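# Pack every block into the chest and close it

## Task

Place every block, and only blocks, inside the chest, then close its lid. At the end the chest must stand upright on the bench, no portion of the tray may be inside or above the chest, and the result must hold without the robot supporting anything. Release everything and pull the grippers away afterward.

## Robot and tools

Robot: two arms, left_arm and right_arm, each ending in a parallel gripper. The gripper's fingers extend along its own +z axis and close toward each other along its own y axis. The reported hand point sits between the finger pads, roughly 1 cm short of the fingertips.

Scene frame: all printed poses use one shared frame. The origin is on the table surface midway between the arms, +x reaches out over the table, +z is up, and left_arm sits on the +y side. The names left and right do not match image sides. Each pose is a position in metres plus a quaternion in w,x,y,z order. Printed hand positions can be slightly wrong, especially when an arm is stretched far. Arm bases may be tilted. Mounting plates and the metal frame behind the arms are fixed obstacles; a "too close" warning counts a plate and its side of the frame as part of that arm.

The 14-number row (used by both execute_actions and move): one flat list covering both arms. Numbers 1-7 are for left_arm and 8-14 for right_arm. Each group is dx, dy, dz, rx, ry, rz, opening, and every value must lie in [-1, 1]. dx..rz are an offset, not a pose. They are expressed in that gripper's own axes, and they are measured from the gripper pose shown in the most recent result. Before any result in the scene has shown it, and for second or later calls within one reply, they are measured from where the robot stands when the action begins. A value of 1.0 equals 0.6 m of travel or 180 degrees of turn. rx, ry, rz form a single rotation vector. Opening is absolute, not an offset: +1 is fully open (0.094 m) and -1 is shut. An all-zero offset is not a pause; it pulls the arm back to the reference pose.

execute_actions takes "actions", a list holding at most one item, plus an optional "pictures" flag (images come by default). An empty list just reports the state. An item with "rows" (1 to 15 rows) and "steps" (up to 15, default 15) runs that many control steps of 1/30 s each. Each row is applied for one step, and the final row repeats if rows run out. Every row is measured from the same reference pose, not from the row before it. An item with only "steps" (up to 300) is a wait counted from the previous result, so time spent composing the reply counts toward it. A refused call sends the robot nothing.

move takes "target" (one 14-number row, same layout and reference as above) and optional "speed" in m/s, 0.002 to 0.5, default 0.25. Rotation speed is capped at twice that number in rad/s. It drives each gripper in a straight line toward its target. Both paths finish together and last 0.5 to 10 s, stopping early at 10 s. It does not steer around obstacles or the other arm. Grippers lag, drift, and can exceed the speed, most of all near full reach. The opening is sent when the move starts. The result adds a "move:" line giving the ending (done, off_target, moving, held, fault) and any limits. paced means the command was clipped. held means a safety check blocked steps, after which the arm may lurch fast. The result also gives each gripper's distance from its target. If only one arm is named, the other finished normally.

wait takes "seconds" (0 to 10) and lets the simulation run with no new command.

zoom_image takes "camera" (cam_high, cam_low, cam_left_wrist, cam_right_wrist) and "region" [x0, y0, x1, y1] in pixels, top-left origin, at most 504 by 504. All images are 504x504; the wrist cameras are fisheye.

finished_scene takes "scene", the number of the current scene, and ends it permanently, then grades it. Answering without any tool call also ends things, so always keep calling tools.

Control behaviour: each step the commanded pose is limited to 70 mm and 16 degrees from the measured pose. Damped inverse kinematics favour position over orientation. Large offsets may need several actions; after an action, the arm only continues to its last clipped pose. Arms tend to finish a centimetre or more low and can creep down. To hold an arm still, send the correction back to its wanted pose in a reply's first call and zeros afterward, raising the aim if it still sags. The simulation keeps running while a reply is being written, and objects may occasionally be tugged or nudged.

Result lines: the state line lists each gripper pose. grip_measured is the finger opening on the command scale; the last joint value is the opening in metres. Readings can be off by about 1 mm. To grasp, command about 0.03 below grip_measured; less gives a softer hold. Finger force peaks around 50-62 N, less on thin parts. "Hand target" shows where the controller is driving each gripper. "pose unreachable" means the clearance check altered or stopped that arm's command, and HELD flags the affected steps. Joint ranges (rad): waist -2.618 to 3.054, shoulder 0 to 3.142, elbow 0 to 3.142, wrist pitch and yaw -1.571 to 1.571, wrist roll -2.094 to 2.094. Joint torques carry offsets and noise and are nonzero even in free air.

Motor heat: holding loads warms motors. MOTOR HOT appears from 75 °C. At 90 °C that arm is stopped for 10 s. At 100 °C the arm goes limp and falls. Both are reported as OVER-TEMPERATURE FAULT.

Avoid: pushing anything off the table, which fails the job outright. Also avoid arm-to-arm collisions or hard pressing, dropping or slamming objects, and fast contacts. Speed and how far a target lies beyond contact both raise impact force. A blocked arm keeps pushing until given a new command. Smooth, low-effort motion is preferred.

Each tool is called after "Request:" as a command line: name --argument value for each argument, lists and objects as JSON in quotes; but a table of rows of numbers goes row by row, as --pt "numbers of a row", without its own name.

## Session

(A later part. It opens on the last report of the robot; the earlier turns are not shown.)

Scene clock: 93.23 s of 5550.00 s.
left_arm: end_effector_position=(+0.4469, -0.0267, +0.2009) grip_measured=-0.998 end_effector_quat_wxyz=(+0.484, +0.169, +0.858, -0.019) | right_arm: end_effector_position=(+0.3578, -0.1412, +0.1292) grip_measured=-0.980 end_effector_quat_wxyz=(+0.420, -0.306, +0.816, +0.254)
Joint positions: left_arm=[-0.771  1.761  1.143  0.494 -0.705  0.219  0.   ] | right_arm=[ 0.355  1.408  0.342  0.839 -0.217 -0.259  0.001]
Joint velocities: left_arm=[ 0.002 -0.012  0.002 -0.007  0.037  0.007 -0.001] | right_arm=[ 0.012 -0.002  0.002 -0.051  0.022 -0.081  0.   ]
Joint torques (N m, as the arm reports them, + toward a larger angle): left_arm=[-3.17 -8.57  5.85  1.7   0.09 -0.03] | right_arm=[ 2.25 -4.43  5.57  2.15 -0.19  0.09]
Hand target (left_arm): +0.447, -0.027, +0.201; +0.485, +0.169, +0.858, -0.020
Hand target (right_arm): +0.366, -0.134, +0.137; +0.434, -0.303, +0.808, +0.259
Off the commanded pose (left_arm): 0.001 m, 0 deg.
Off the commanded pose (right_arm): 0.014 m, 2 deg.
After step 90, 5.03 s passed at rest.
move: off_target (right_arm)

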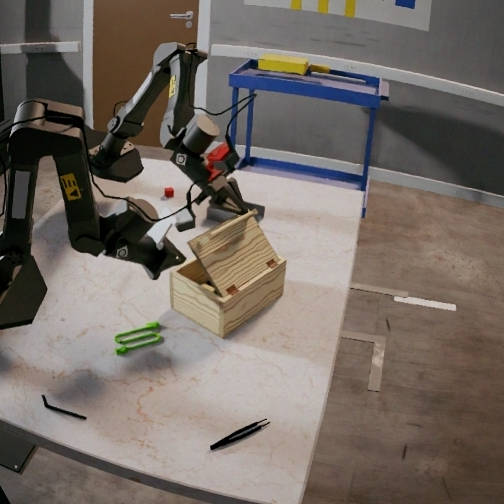

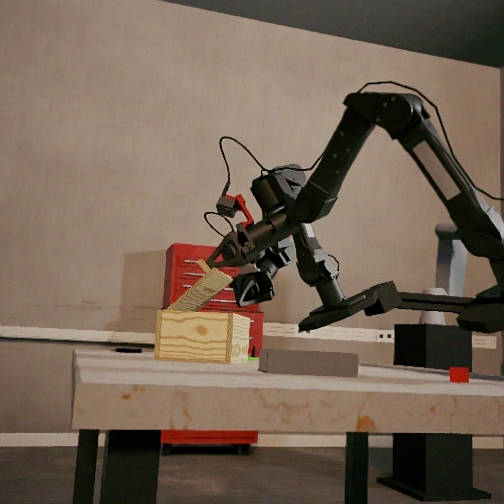

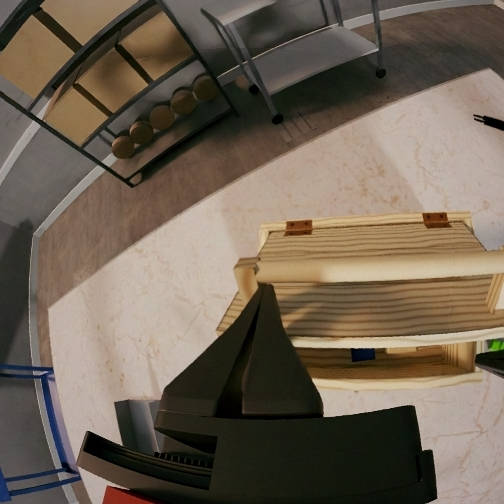

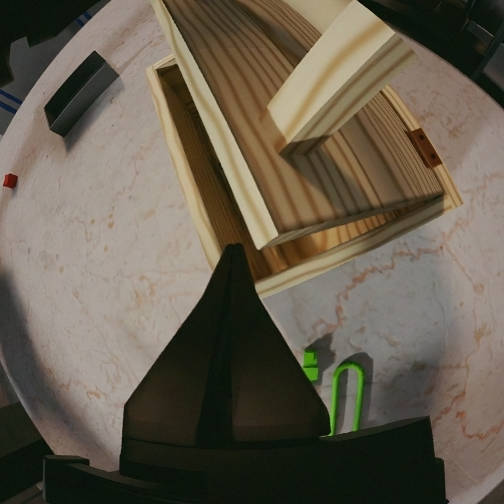

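Request:
move --target '[-0.005,0,0,0,0,0,-1, -0.045,-0.05,0.06,0,0,0,-1]' --speed 0.05

Scene clock: 98.47 s of 5550.00 s.
left_arm: end_effector_position=(+0.4469, -0.0267, +0.2009) grip_measured=-0.998 end_effector_quat_wxyz=(+0.484, +0.169, +0.858, -0.019) | right_arm: end_effector_position=(+0.3995, -0.1338, +0.1203) grip_measured=-0.980 end_effector_quat_wxyz=(+0.405, -0.301, +0.826, +0.249)
Joint positions: left_arm=[-0.771  1.761  1.143  0.494 -0.705  0.219  0.   ] | right_arm=[ 0.31   1.502  0.527  0.714 -0.244 -0.258  0.001]
Joint velocities: left_arm=[-0.012 -0.002  0.002 -0.066  0.051 -0.007 -0.001] | right_arm=[ 0.027  0.012 -0.007  0.066  0.051 -0.022 -0.   ]
Joint torques (N m, as the arm reports them, + toward a larger angle): left_arm=[-3.14 -8.58  6.45  1.56 -0.02 -0.01] | right_arm=[ 0.83 -6.09  6.47  1.96 -0.48 -0.11]
Hand target (left_arm): +0.448, -0.027, +0.203; +0.484, +0.169, +0.858, -0.019
Hand target (right_arm): +0.410, -0.130, +0.128; +0.420, -0.306, +0.816, +0.254
Off the commanded pose (left_arm): 0.003 m, 0 deg.
Off the commanded pose (right_arm): 0.014 m, 2 deg.
After step 90, 0.87 s passed at rest.
move: off_target (right_arm)

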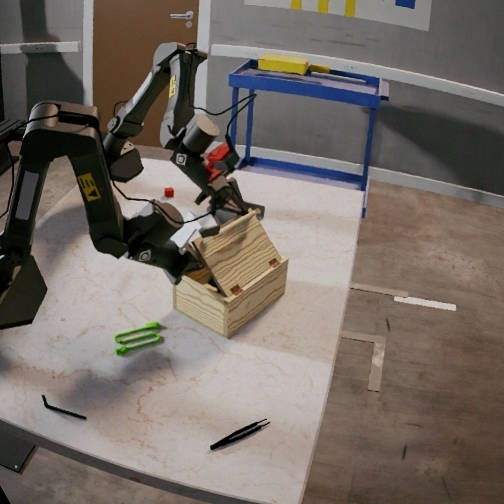

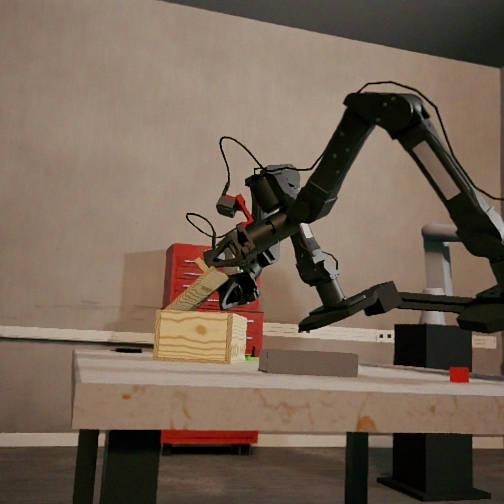

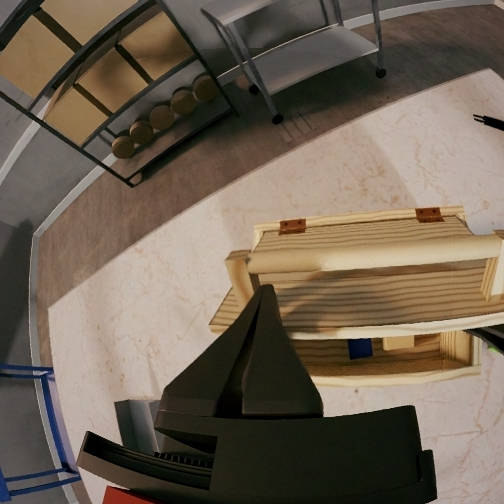

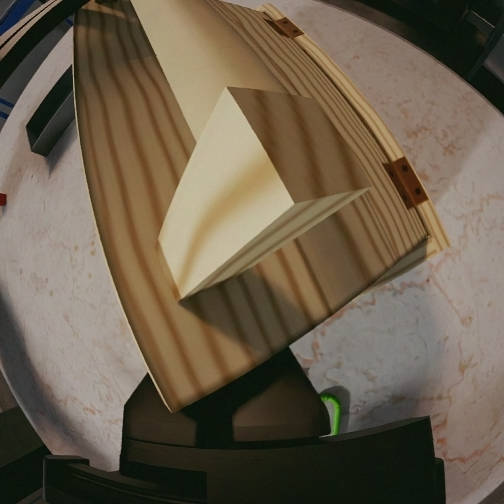

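Request:
move --target '[0.03,-0.08,-0.12,0,0,0,-1, -0.01,0,0,0,0,0,-1]' --speed 0.08

Scene clock: 102.93 s of 5550.00 s.
left_arm: end_effector_position=(+0.3678, -0.0551, +0.2101) grip_measured=-0.998 end_effector_quat_wxyz=(+0.479, +0.182, +0.859, -0.013) | right_arm: end_effector_position=(+0.3936, -0.1351, +0.1134) grip_measured=-0.980 end_effector_quat_wxyz=(+0.388, -0.303, +0.834, +0.249)
Joint positions: left_arm=[-0.983  1.744  1.019  0.551 -0.915  0.188  0.   ] | right_arm=[ 0.31   1.502  0.527  0.676 -0.242 -0.258  0.001]
Joint velocities: left_arm=[-0.017  0.012 -0.022  0.037 -0.022 -0.007 -0.001] | right_arm=[-0.027 -0.012  0.007 -0.051 -0.081 -0.037 -0.001]
Joint torques (N m, as the arm reports them, + toward a larger angle): left_arm=[-4.46 -8.9   4.59  1.76 -0.08 -0.16] | right_arm=[ 1.74 -8.03  5.17  1.89 -0.2   0.02]
Hand target (left_arm): +0.365, -0.053, +0.218; +0.485, +0.170, +0.858, -0.019
Hand target (right_arm): +0.402, -0.132, +0.125; +0.405, -0.301, +0.826, +0.249
Off the commanded pose (left_arm): 0.009 m, 2 deg.
Off the commanded pose (right_arm): 0.015 m, 2 deg.
move: off_target (right_arm)

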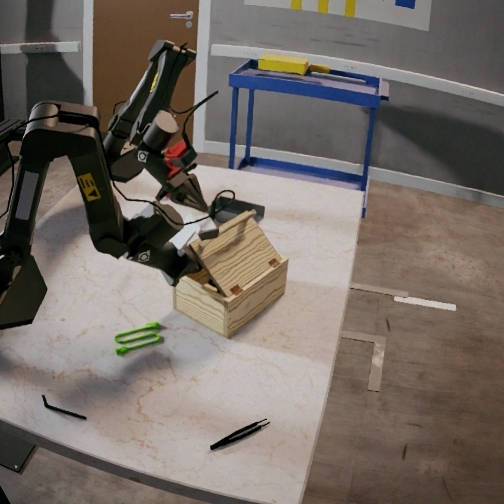

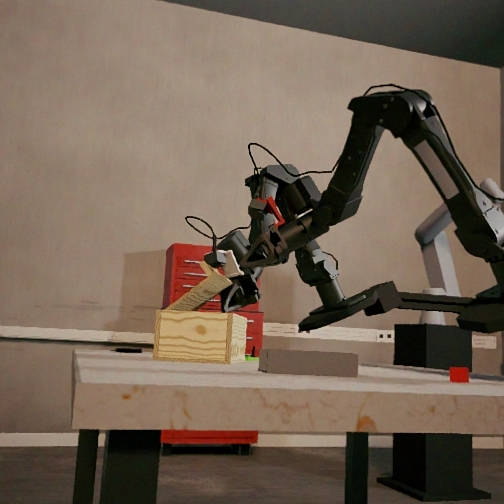

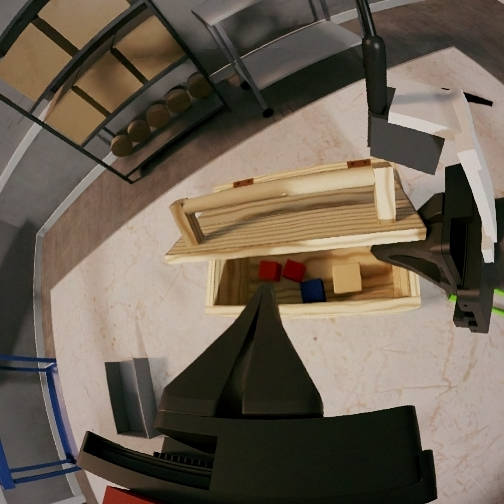

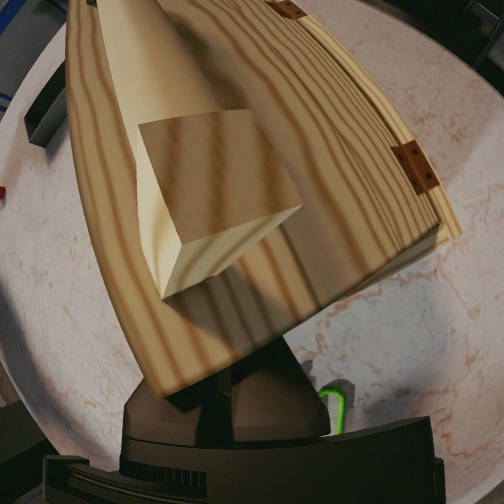

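Request:
move --target '[0.07,0,0.04,0,0,0,-1, -0.07,-0.01,-0.03,0,-0.05,0,-1]' --speed 0.06

Scene clock: 110.30 s of 5550.00 s.
left_arm: end_effector_position=(+0.3718, -0.0470, +0.1676) grip_measured=-0.998 end_effector_quat_wxyz=(+0.479, +0.174, +0.860, -0.008) | right_arm: end_effector_position=(+0.4070, -0.1374, +0.1412) grip_measured=-0.980 end_effector_quat_wxyz=(+0.431, -0.285, +0.814, +0.264)
Joint positions: left_arm=[-0.919  1.839  0.966  0.715 -0.867  0.198  0.   ] | right_arm=[ 0.291  1.452  0.512  0.748 -0.281 -0.227  0.001]
Joint velocities: left_arm=[-0.002 -0.002  0.007  0.095  0.066 -0.051  0.   ] | right_arm=[-0.012  0.017 -0.007 -0.066  0.022 -0.066 -0.   ]
Joint torques (N m, as the arm reports them, + toward a larger angle): left_arm=[-3.51 -7.43  4.05  1.72  0.14  0.06] | right_arm=[ 0.69 -8.9   3.39  2.3  -0.51  0.06]
Hand target (left_arm): +0.367, -0.048, +0.163; +0.478, +0.182, +0.859, -0.013
Hand target (right_arm): +0.411, -0.138, +0.156; +0.452, -0.282, +0.801, +0.272
Off the commanded pose (left_arm): 0.007 m, 1 deg.
Off the commanded pose (right_arm): 0.015 m, 3 deg.
After step 90, 2.70 s passed at rest.
move: off_target (right_arm)

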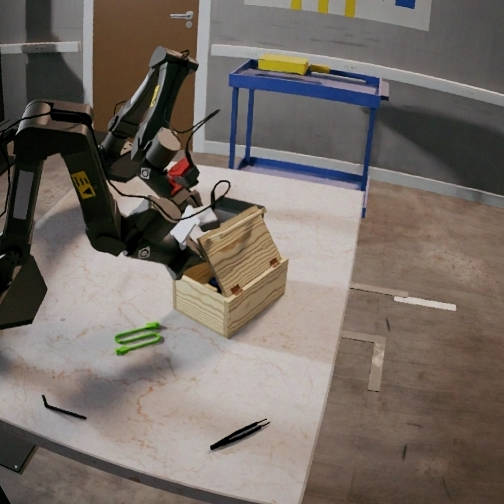

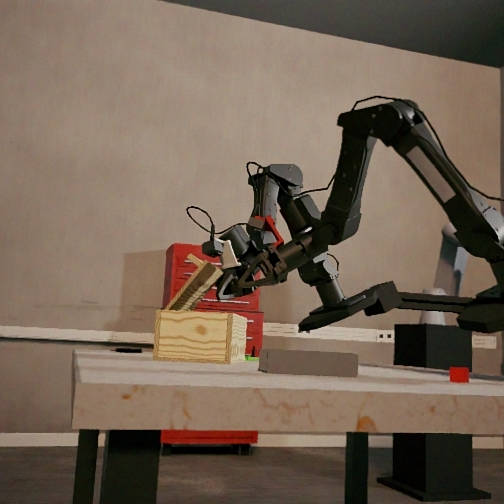

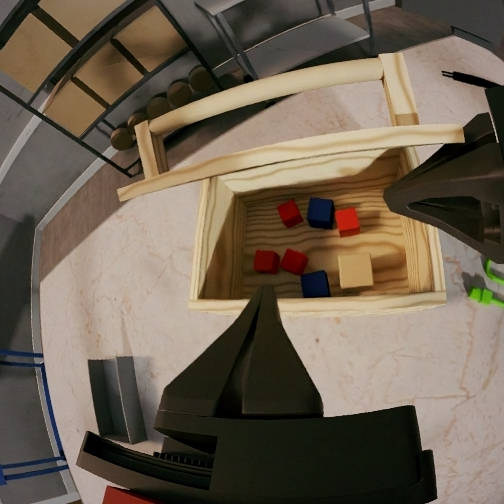

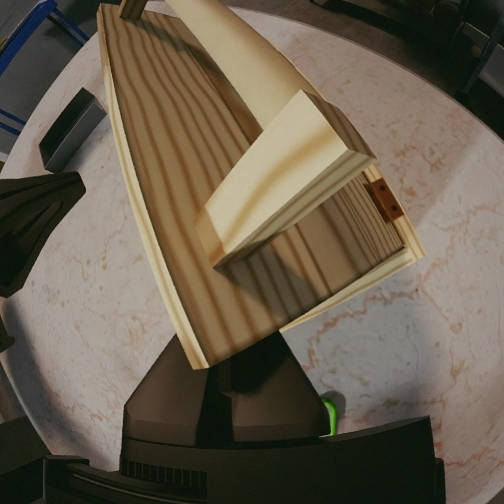

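Request:
move --target '[0.26,0.46,-0.26,0,0.32,0,0.6, -0.02,0,0,0,0,0,-1]'

Scene clock: 118.20 s of 5550.00 s.
left_arm: end_effector_position=(+0.2353, +0.2840, +0.1456) grip_measured=+0.598 end_effector_quat_wxyz=(-0.018, +0.163, +0.984, +0.074) | right_arm: end_effector_position=(+0.3972, -0.1394, +0.1284) grip_measured=-0.980 end_effector_quat_wxyz=(+0.401, -0.288, +0.829, +0.263)
Joint positions: left_arm=[-0.141  1.056  0.796 -0.897 -0.304  0.09   0.075] | right_arm=[ 0.291  1.452  0.512  0.68  -0.277 -0.226  0.001]
Joint velocities: left_arm=[ 0.007 -0.007 -0.007 -0.051  0.051  0.007  0.   ] | right_arm=[ 0.007 -0.002  0.027 -0.11  -0.037 -0.022 -0.001]
Joint torques (N m, as the arm reports them, + toward a larger angle): left_arm=[ 0.38 -5.32  8.07  0.2   0.02  0.02] | right_arm=[ 1.96 -9.38  6.5   1.9  -0.17  0.02]
Hand target (left_arm): +0.247, +0.283, +0.157; +0.002, +0.159, +0.985, +0.068
Hand target (right_arm): +0.412, -0.135, +0.152; +0.431, -0.285, +0.814, +0.264
Off the commanded pose (left_arm): 0.027 m, 3 deg.
Off the commanded pose (right_arm): 0.028 m, 4 deg.
After step 90, 2.20 s passed at rest.
move: off_target (left_arm, right_arm)

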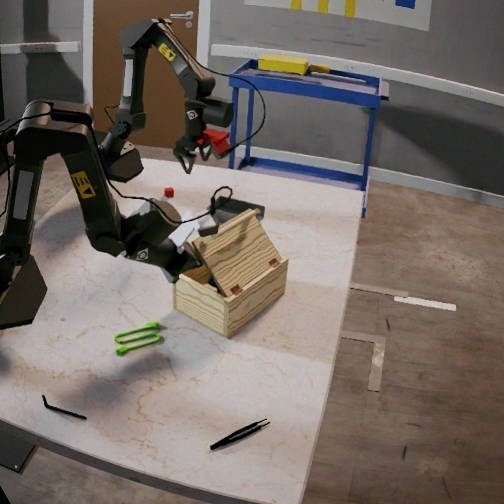

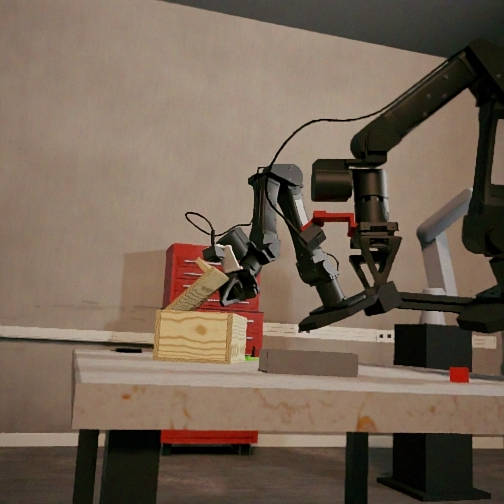

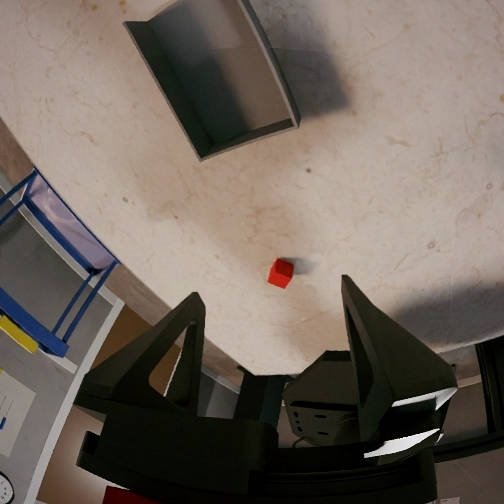

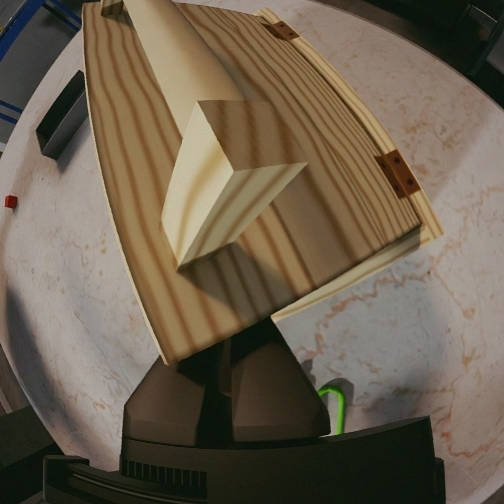

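Request:
move --target '[0.13,-0.01,0.13,0,0,0,0.6, 0,0,0,0,0,0,-1]'

Scene clock: 123.13 s of 5550.00 s.
left_arm: end_effector_position=(+0.1599, +0.3137, +0.0739) grip_measured=+0.598 end_effector_quat_wxyz=(-0.023, +0.163, +0.983, +0.079) | right_arm: end_effector_position=(+0.3963, -0.1396, +0.1274) grip_measured=-0.980 end_effector_quat_wxyz=(+0.398, -0.288, +0.830, +0.263)
Joint positions: left_arm=[ 0.023  0.95   0.354 -0.529 -0.244  0.242  0.075] | right_arm=[ 0.291  1.452  0.512  0.675 -0.277 -0.226  0.001]
Joint velocities: left_arm=[-0.012  0.002 -0.012 -0.051 -0.022  0.066 -0.001] | right_arm=[-0.007  0.007 -0.007  0.022 -0.051 -0.081  0.   ]
Joint torques (N m, as the arm reports them, + toward a larger angle): left_arm=[ 0.58 -2.55  3.44  0.56  0.03  0.04] | right_arm=[ 1.18 -6.47  4.11  1.92 -0.24  0.  ]
Hand target (left_arm): +0.158, +0.313, +0.071; -0.018, +0.163, +0.984, +0.074
Hand target (right_arm): +0.397, -0.139, +0.128; +0.401, -0.288, +0.829, +0.263
Off the commanded pose (left_arm): 0.002 m, 1 deg.
Off the commanded pose (right_arm): 0.001 m, 0 deg.
After step 90, 0.63 s passed at rest.
move: done

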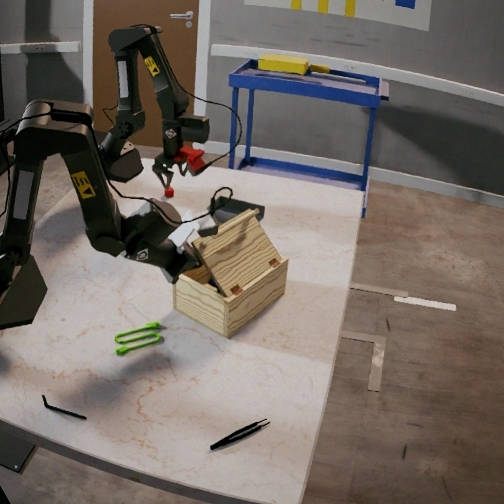

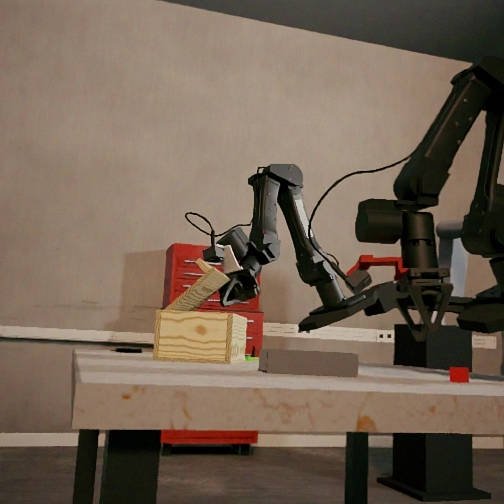

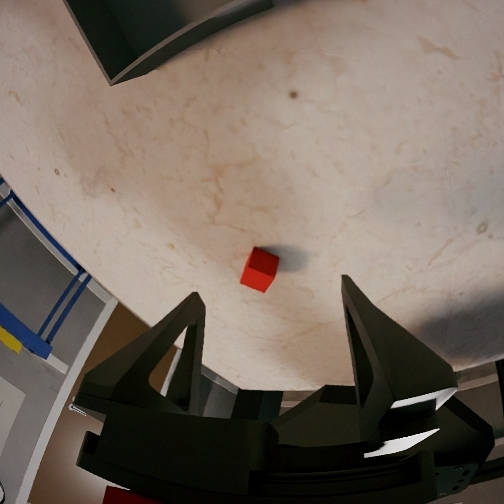

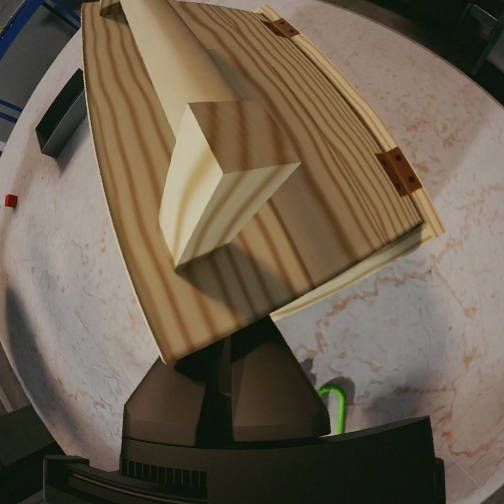

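Request:
move --target '[0.07,0.015,0.03,0,0,-0.1,0.6, 0,0,0,0,0,0,-1]' --speed 0.1

Scene clock: 128.33 s of 5550.00 s.
left_arm: end_effector_position=(+0.1222, +0.3376, +0.0613) grip_measured=+0.598 end_effector_quat_wxyz=(-0.022, +0.017, +0.996, +0.084) | right_arm: end_effector_position=(+0.3953, -0.1397, +0.1263) grip_measured=-0.980 end_effector_quat_wxyz=(+0.396, -0.289, +0.831, +0.263)
Joint positions: left_arm=[ 0.216  0.849  0.21  -0.472 -0.166  0.122  0.075] | right_arm=[ 0.291  1.452  0.512  0.669 -0.277 -0.226  0.001]
Joint velocities: left_arm=[-0.017  0.007  0.002  0.095  0.007 -0.022 -0.001] | right_arm=[ 0.017  0.007  0.002  0.007  0.022 -0.007 -0.001]
Joint torques (N m, as the arm reports them, + toward a larger angle): left_arm=[ 0.67 -2.62  2.86  0.54  0.   -0.12] | right_arm=[ 1.17 -6.48  4.12  1.92 -0.24  0.01]
Hand target (left_arm): +0.123, +0.337, +0.060; -0.011, +0.007, +0.997, +0.080
Hand target (right_arm): +0.396, -0.140, +0.127; +0.398, -0.288, +0.830, +0.263
Off the commanded pose (left_arm): 0.001 m, 2 deg.
Off the commanded pose (right_arm): 0.001 m, 0 deg.
After step 90, 0.30 s passed at rest.
move: done

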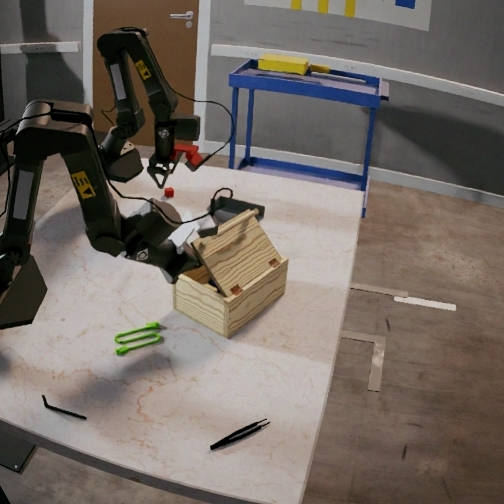

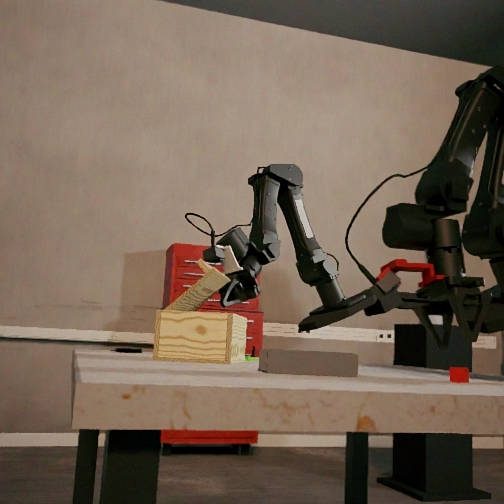

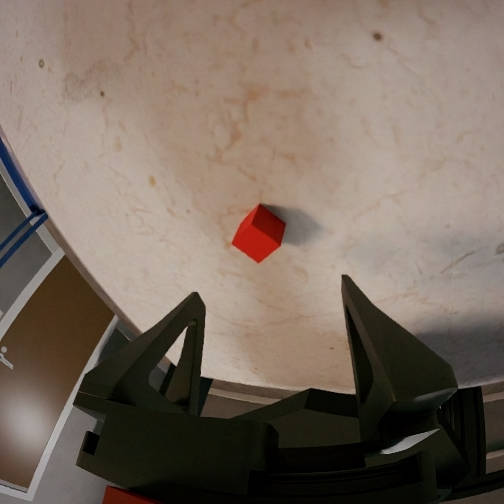

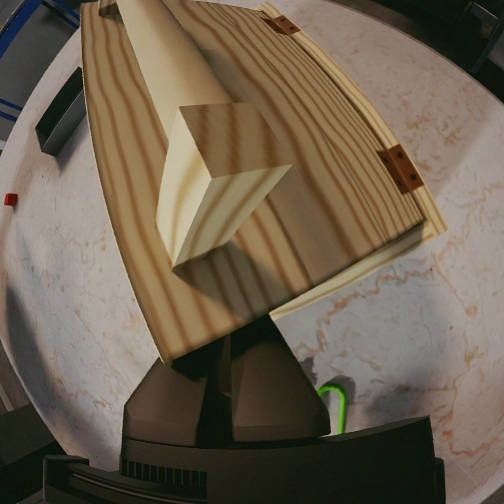

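Request:
move --target '[-0.01,0.01,0.05,0,0,-0.22,0.6, 0,0,0,0,0,0,-1]' --speed 0.1

Scene clock: 135.70 s of 5550.00 s.
left_arm: end_effector_position=(+0.1373, +0.3485, +0.0384) grip_measured=+0.598 end_effector_quat_wxyz=(+0.016, -0.312, +0.946, +0.087) | right_arm: end_effector_position=(+0.3943, -0.1399, +0.1251) grip_measured=-0.980 end_effector_quat_wxyz=(+0.393, -0.289, +0.833, +0.263)
Joint positions: left_arm=[ 0.283  1.072  0.21  -0.222 -0.139 -0.489  0.075] | right_arm=[ 0.291  1.452  0.512  0.662 -0.277 -0.226  0.001]
Joint velocities: left_arm=[-0.012  0.022 -0.002  0.037  0.022 -0.037 -0.001] | right_arm=[ 0.002  0.027 -0.002  0.022 -0.037  0.007  0.001]
Joint torques (N m, as the arm reports them, + toward a larger angle): left_arm=[ 1.07 -1.61  1.48  0.64 -0.04 -0.17] | right_arm=[ 1.19 -6.47  4.11  1.92 -0.24  0.  ]
Hand target (left_arm): +0.127, +0.348, +0.034; +0.007, -0.321, +0.943, +0.087
Hand target (right_arm): +0.395, -0.140, +0.126; +0.395, -0.289, +0.831, +0.263
Off the commanded pose (left_arm): 0.012 m, 1 deg.
Off the commanded pose (right_arm): 0.002 m, 0 deg.
After step 90, 0.50 s passed at rest.
move: off_target (left_arm)

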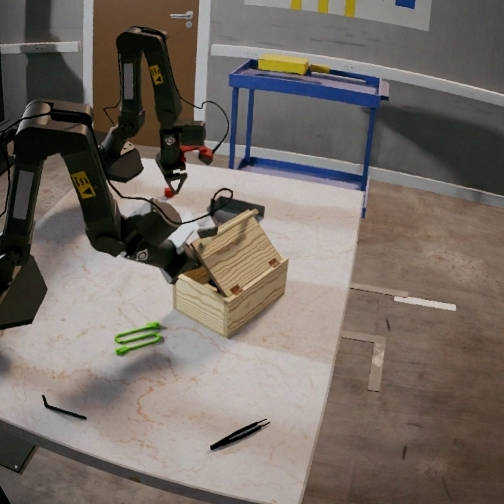

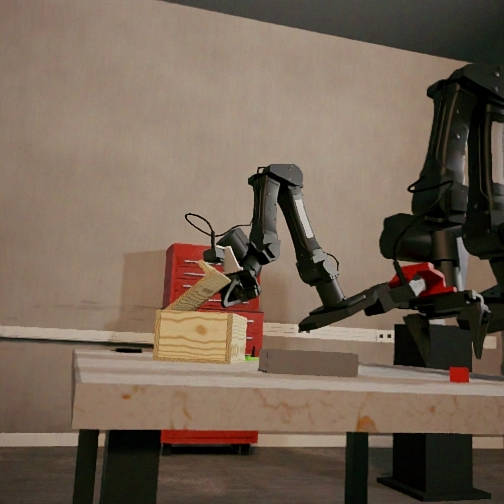

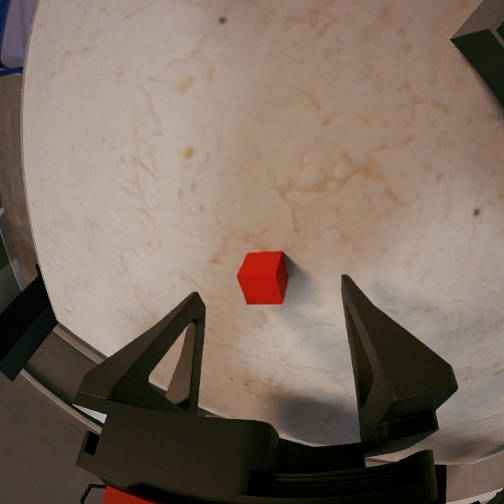

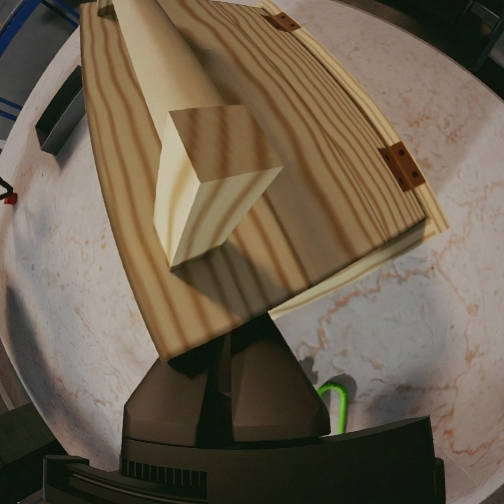

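Request:
move --target '[0.05,0,0.035,0,0,0,0.6, 0,0,0,0,0,0,-1]' --speed 0.06

Scene clock: 139.93 s of 5550.00 s.
left_arm: end_effector_position=(+0.1210, +0.3339, +0.0181) grip_measured=+0.598 end_effector_quat_wxyz=(+0.020, -0.312, +0.947, +0.079) | right_arm: end_effector_position=(+0.3932, -0.1401, +0.1240) grip_measured=-0.980 end_effector_quat_wxyz=(+0.390, -0.289, +0.834, +0.263)
Joint positions: left_arm=[ 0.199  1.183  0.112 -0.014 -0.164 -0.562  0.075] | right_arm=[ 0.291  1.452  0.512  0.656 -0.277 -0.226  0.001]
Joint velocities: left_arm=[ 0.007  0.002 -0.017 -0.051  0.022  0.007  0.   ] | right_arm=[ 0.007 -0.017  0.007  0.007  0.037 -0.051  0.   ]
Joint torques (N m, as the arm reports them, + toward a larger angle): left_arm=[-0.44 -1.55  1.06  0.64 -0.23 -0.15] | right_arm=[ 1.18 -6.46  4.09  1.91 -0.24  0.  ]
Hand target (left_arm): +0.113, +0.335, +0.016; +0.016, -0.312, +0.946, +0.087
Hand target (right_arm): +0.394, -0.140, +0.125; +0.393, -0.289, +0.833, +0.263
Off the commanded pose (left_arm): 0.009 m, 1 deg.
Off the commanded pose (right_arm): 0.002 m, 0 deg.
move: done

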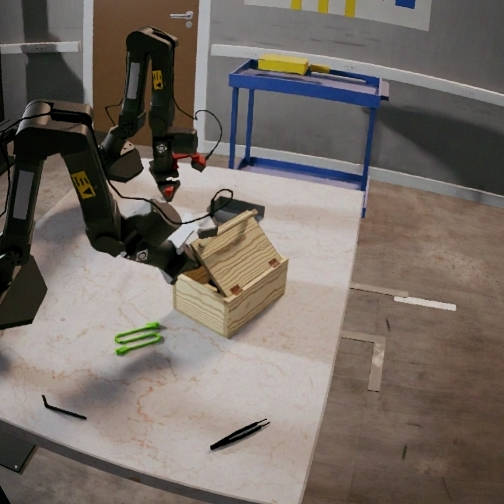

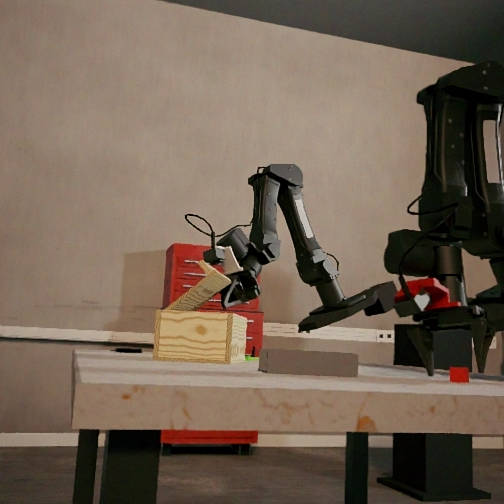

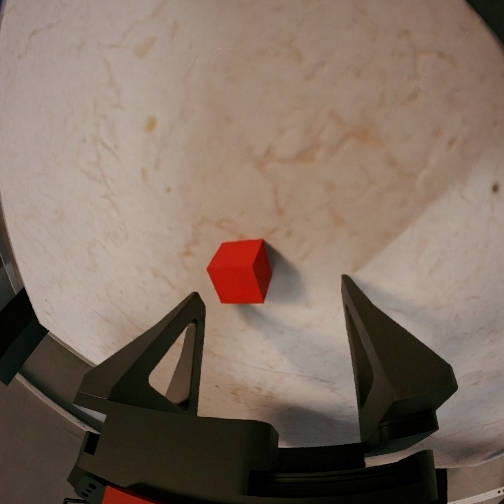

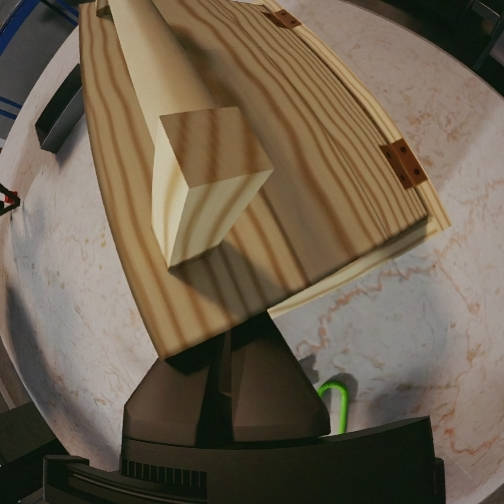

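Request:
move --target '[0.04,0.02,0.02,0,0,0,0.6, 0,0,0,0,0,0,-1]' --speed 0.06

Scene clock: 143.50 s of 5550.00 s.
left_arm: end_effector_position=(+0.1144, +0.3335, +0.0160) grip_measured=+0.598 end_effector_quat_wxyz=(+0.022, -0.313, +0.946, +0.078) | right_arm: end_effector_position=(+0.3922, -0.1403, +0.1228) grip_measured=-0.980 end_effector_quat_wxyz=(+0.387, -0.290, +0.835, +0.263)
Joint positions: left_arm=[ 0.199  1.185  0.081  0.024 -0.164 -0.563  0.075] | right_arm=[ 0.291  1.452  0.512  0.649 -0.277 -0.226  0.001]
Joint velocities: left_arm=[ 0.012  0.002 -0.012 -0.022  0.007 -0.007 -0.   ] | right_arm=[ 0.007 -0.012  0.007 -0.037  0.095 -0.007 -0.001]
Joint torques (N m, as the arm reports them, + toward a larger angle): left_arm=[ 0.23 -2.31  2.34  0.51 -0.13 -0.06] | right_arm=[ 1.19 -6.46  4.09  1.91 -0.24  0.  ]
Hand target (left_arm): +0.117, +0.334, +0.016; +0.027, -0.313, +0.946, +0.077
Hand target (right_arm): +0.393, -0.140, +0.124; +0.390, -0.289, +0.834, +0.263
Off the commanded pose (left_arm): 0.022 m, 0 deg.
Off the commanded pose (right_arm): 0.002 m, 0 deg.
move: held (left_arm); limits=held; held on 12 of 22 steps (left_arm), including the last (left_arm)
pose unreachable (left arm): on one or more control steps of this call this arm could not follow its commanded pose, so it was not sent that pose on those steps. On the call's last step it was still not sent that pose. It may still have moved: this result reports where it is.
cause: the commanded pose would bring two parts of the arm too close to each other (its gripper housing and its base, with joints 1 (waist) to 6 (wrist roll) between them).

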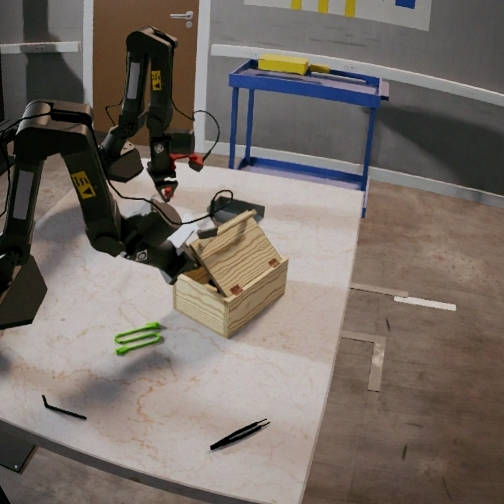

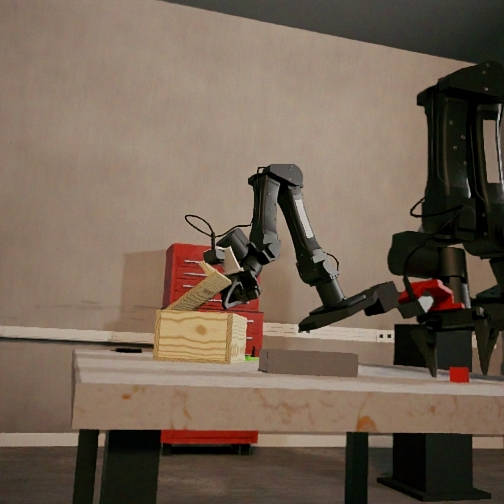

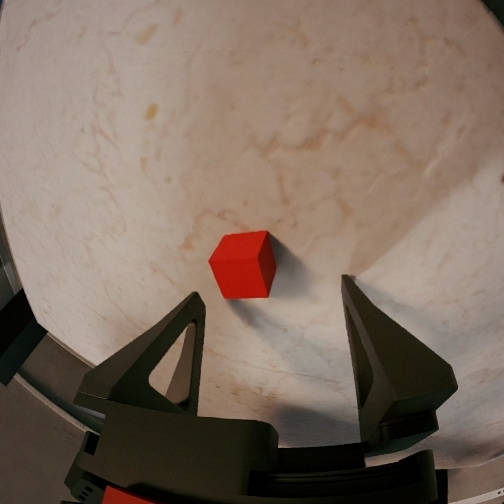

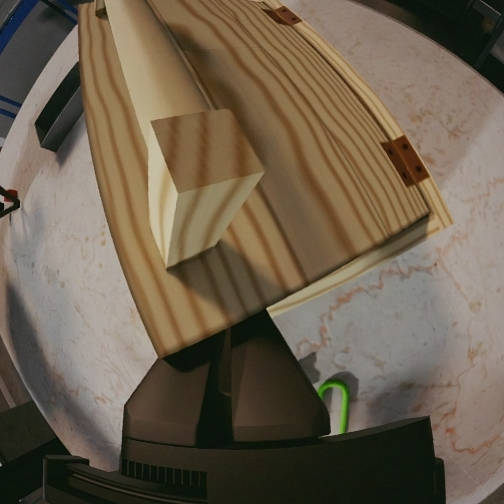

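Request:
move --target '[0,0,0,0,0,0,-0.7, 0,0,0,0,0,0,-1]'

Scene clock: 147.50 s of 5550.00 s.
left_arm: end_effector_position=(+0.1144, +0.3335, +0.0160) grip_measured=-0.698 end_effector_quat_wxyz=(+0.022, -0.313, +0.946, +0.078) | right_arm: end_effector_position=(+0.3910, -0.1405, +0.1216) grip_measured=-0.980 end_effector_quat_wxyz=(+0.384, -0.290, +0.836, +0.263)
Joint positions: left_arm=[ 0.199  1.185  0.081  0.024 -0.164 -0.563  0.014] | right_arm=[ 0.291  1.452  0.512  0.642 -0.277 -0.226  0.001]
Joint velocities: left_arm=[ 0.017  0.007  0.032 -0.066 -0.154  0.007  0.   ] | right_arm=[ 0.007  0.002 -0.002  0.066 -0.037  0.095 -0.001]
Joint torques (N m, as the arm reports them, + toward a larger angle): left_arm=[ 0.1  -2.1   2.14  0.45 -0.06 -0.05] | right_arm=[ 1.18 -6.45  4.08  1.91 -0.24  0.  ]
Hand target (left_arm): +0.114, +0.333, +0.016; +0.022, -0.313, +0.946, +0.078
Hand target (right_arm): +0.392, -0.140, +0.123; +0.386, -0.290, +0.835, +0.263
Off the commanded pose (left_arm): 0.000 m, 0 deg.
Off the commanded pose (right_arm): 0.002 m, 0 deg.
After step 90, 0.30 s passed at rest.
move: done

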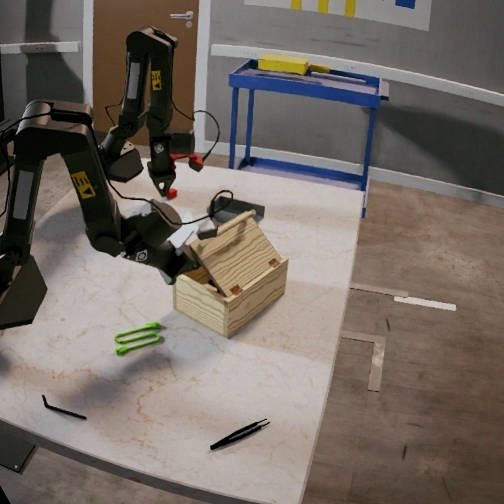

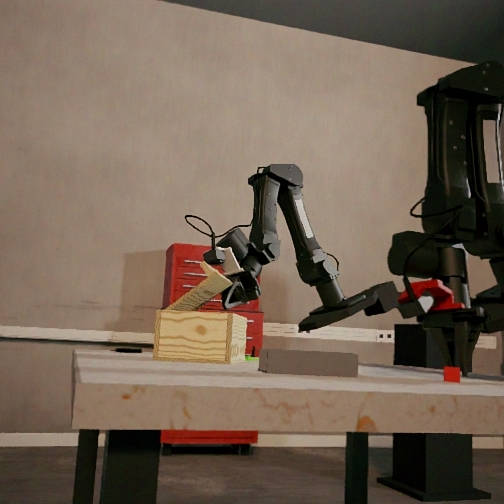

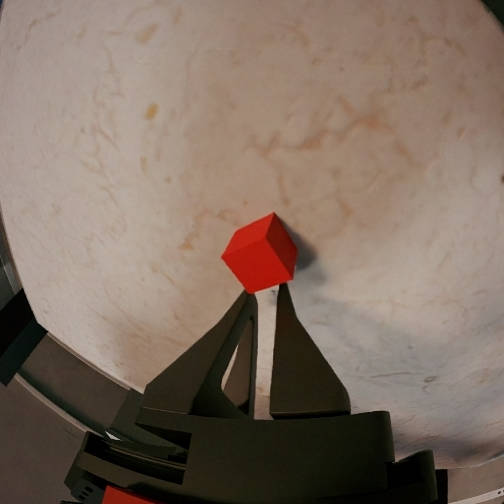

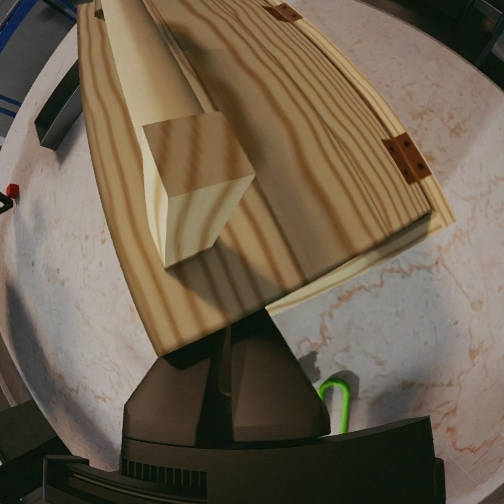

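Request:
move --target '[0,0,0,0,0,0.16,0.6, 0,0,0,0,0,0,-1]'

Request:
move --target '[-0.045,0,0,0,0,0,0.6, 0,0,0,0,0,0,-1]' --speed 0.06

Scene clock: 152.67 s of 5550.00 s.
left_arm: end_effector_position=(+0.1144, +0.3335, +0.0160) grip_measured=+0.598 end_effector_quat_wxyz=(+0.002, -0.072, +0.994, +0.081) | right_arm: end_effector_position=(+0.3901, -0.1406, +0.1206) grip_measured=-0.980 end_effector_quat_wxyz=(+0.381, -0.290, +0.837, +0.264)
Joint positions: left_arm=[ 0.199  1.185  0.081  0.024 -0.164 -0.069  0.075] | right_arm=[ 0.291  1.452  0.512  0.637 -0.277 -0.226  0.001]
Joint velocities: left_arm=[-0.002 -0.022 -0.007 -0.007 -0.007 -0.037  0.001] | right_arm=[-0.002 -0.017  0.007  0.022  0.066 -0.007 -0.   ]
Joint torques (N m, as the arm reports them, + toward a larger angle): left_arm=[ 0.01 -2.24  2.33  0.46 -0.08  0.01] | right_arm=[ 1.18 -6.44  4.08  1.88 -0.24  0.01]
Hand target (left_arm): +0.114, +0.333, +0.016; +0.002, -0.067, +0.994, +0.081
Hand target (right_arm): +0.391, -0.140, +0.122; +0.384, -0.290, +0.836, +0.263
Off the commanded pose (left_arm): 0.000 m, 1 deg.
Off the commanded pose (right_arm): 0.001 m, 0 deg.
After step 90, 0.57 s passed at rest.
move: done

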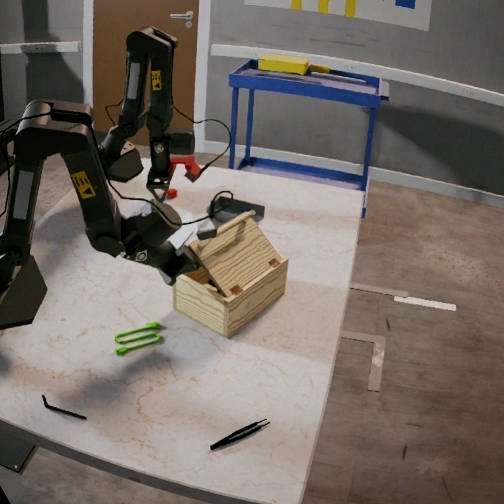

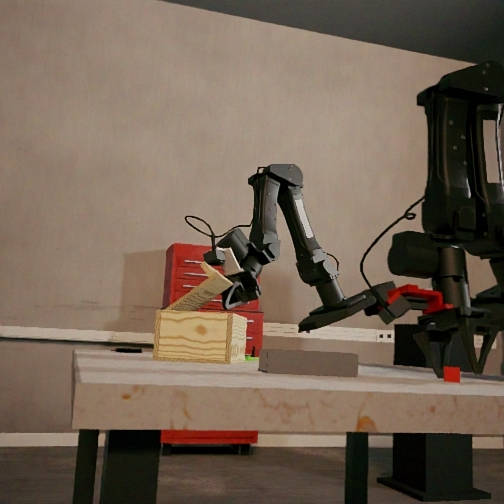

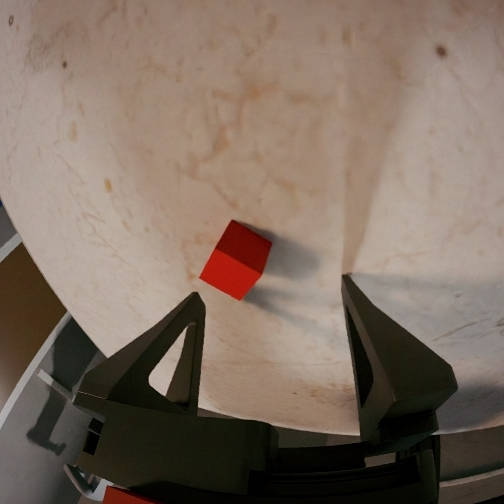

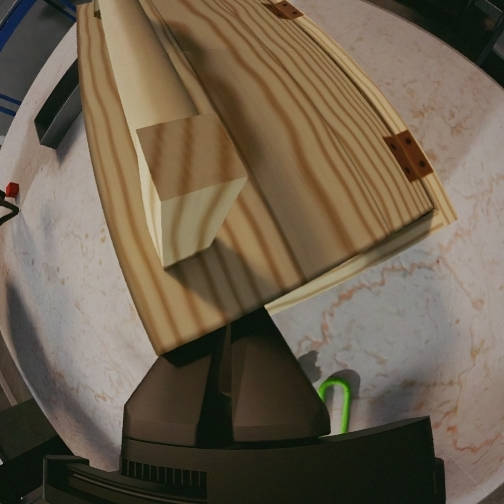

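Scene clock: 153.40 s of 5550.00 s.
left_arm: end_effector_position=(+0.1366, +0.3365, +0.0168) grip_measured=+0.598 end_effector_quat_wxyz=(+0.006, -0.072, +0.994, +0.083) | right_arm: end_effector_position=(+0.3894, -0.1408, +0.1199) grip_measured=-0.980 end_effector_quat_wxyz=(+0.379, -0.290, +0.838, +0.264)
Joint positions: left_arm=[ 0.205  1.23   0.161 -0.004 -0.164 -0.063  0.075] | right_arm=[ 0.291  1.452  0.512  0.632 -0.277 -0.226  0.001]
Joint velocities: left_arm=[ 0.012 -0.002  0.007 -0.081 -0.051 -0.066  0.001] | right_arm=[ 0.017  0.007 -0.007 -0.081 -0.022  0.007  0.   ]
Joint torques (N m, as the arm reports them, + toward a larger angle): left_arm=[ 0.87 -1.97  4.03  0.33 -0.01  0.  ] | right_arm=[ 1.17 -6.44  4.07  1.86 -0.24  0.  ]
Hand target (left_arm): +0.141, +0.338, +0.017; +0.003, -0.072, +0.994, +0.081
Hand target (right_arm): +0.390, -0.141, +0.121; +0.381, -0.290, +0.837, +0.264
Off the commanded pose (left_arm): 0.005 m, 0 deg.
Off the commanded pose (right_arm): 0.001 m, 0 deg.
move: done

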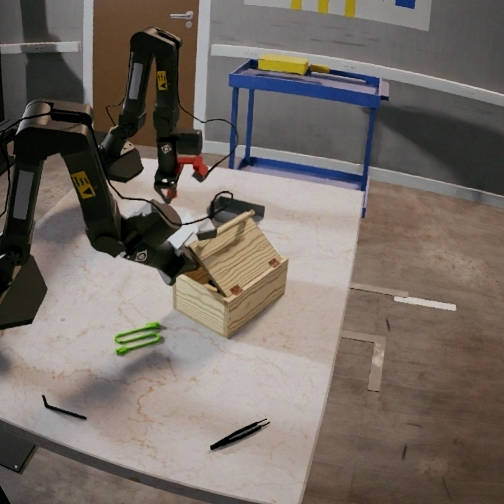

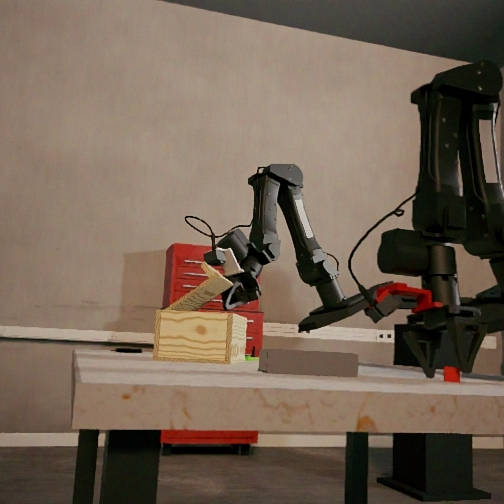

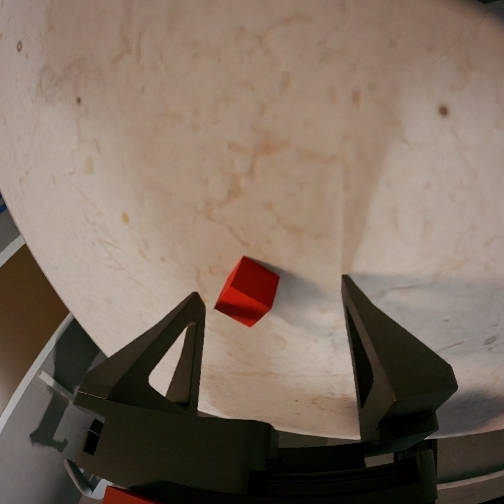

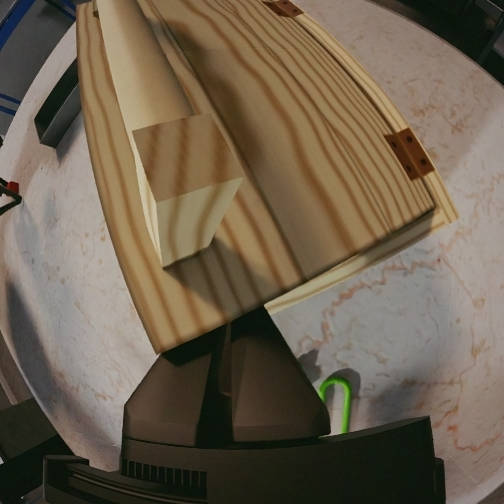

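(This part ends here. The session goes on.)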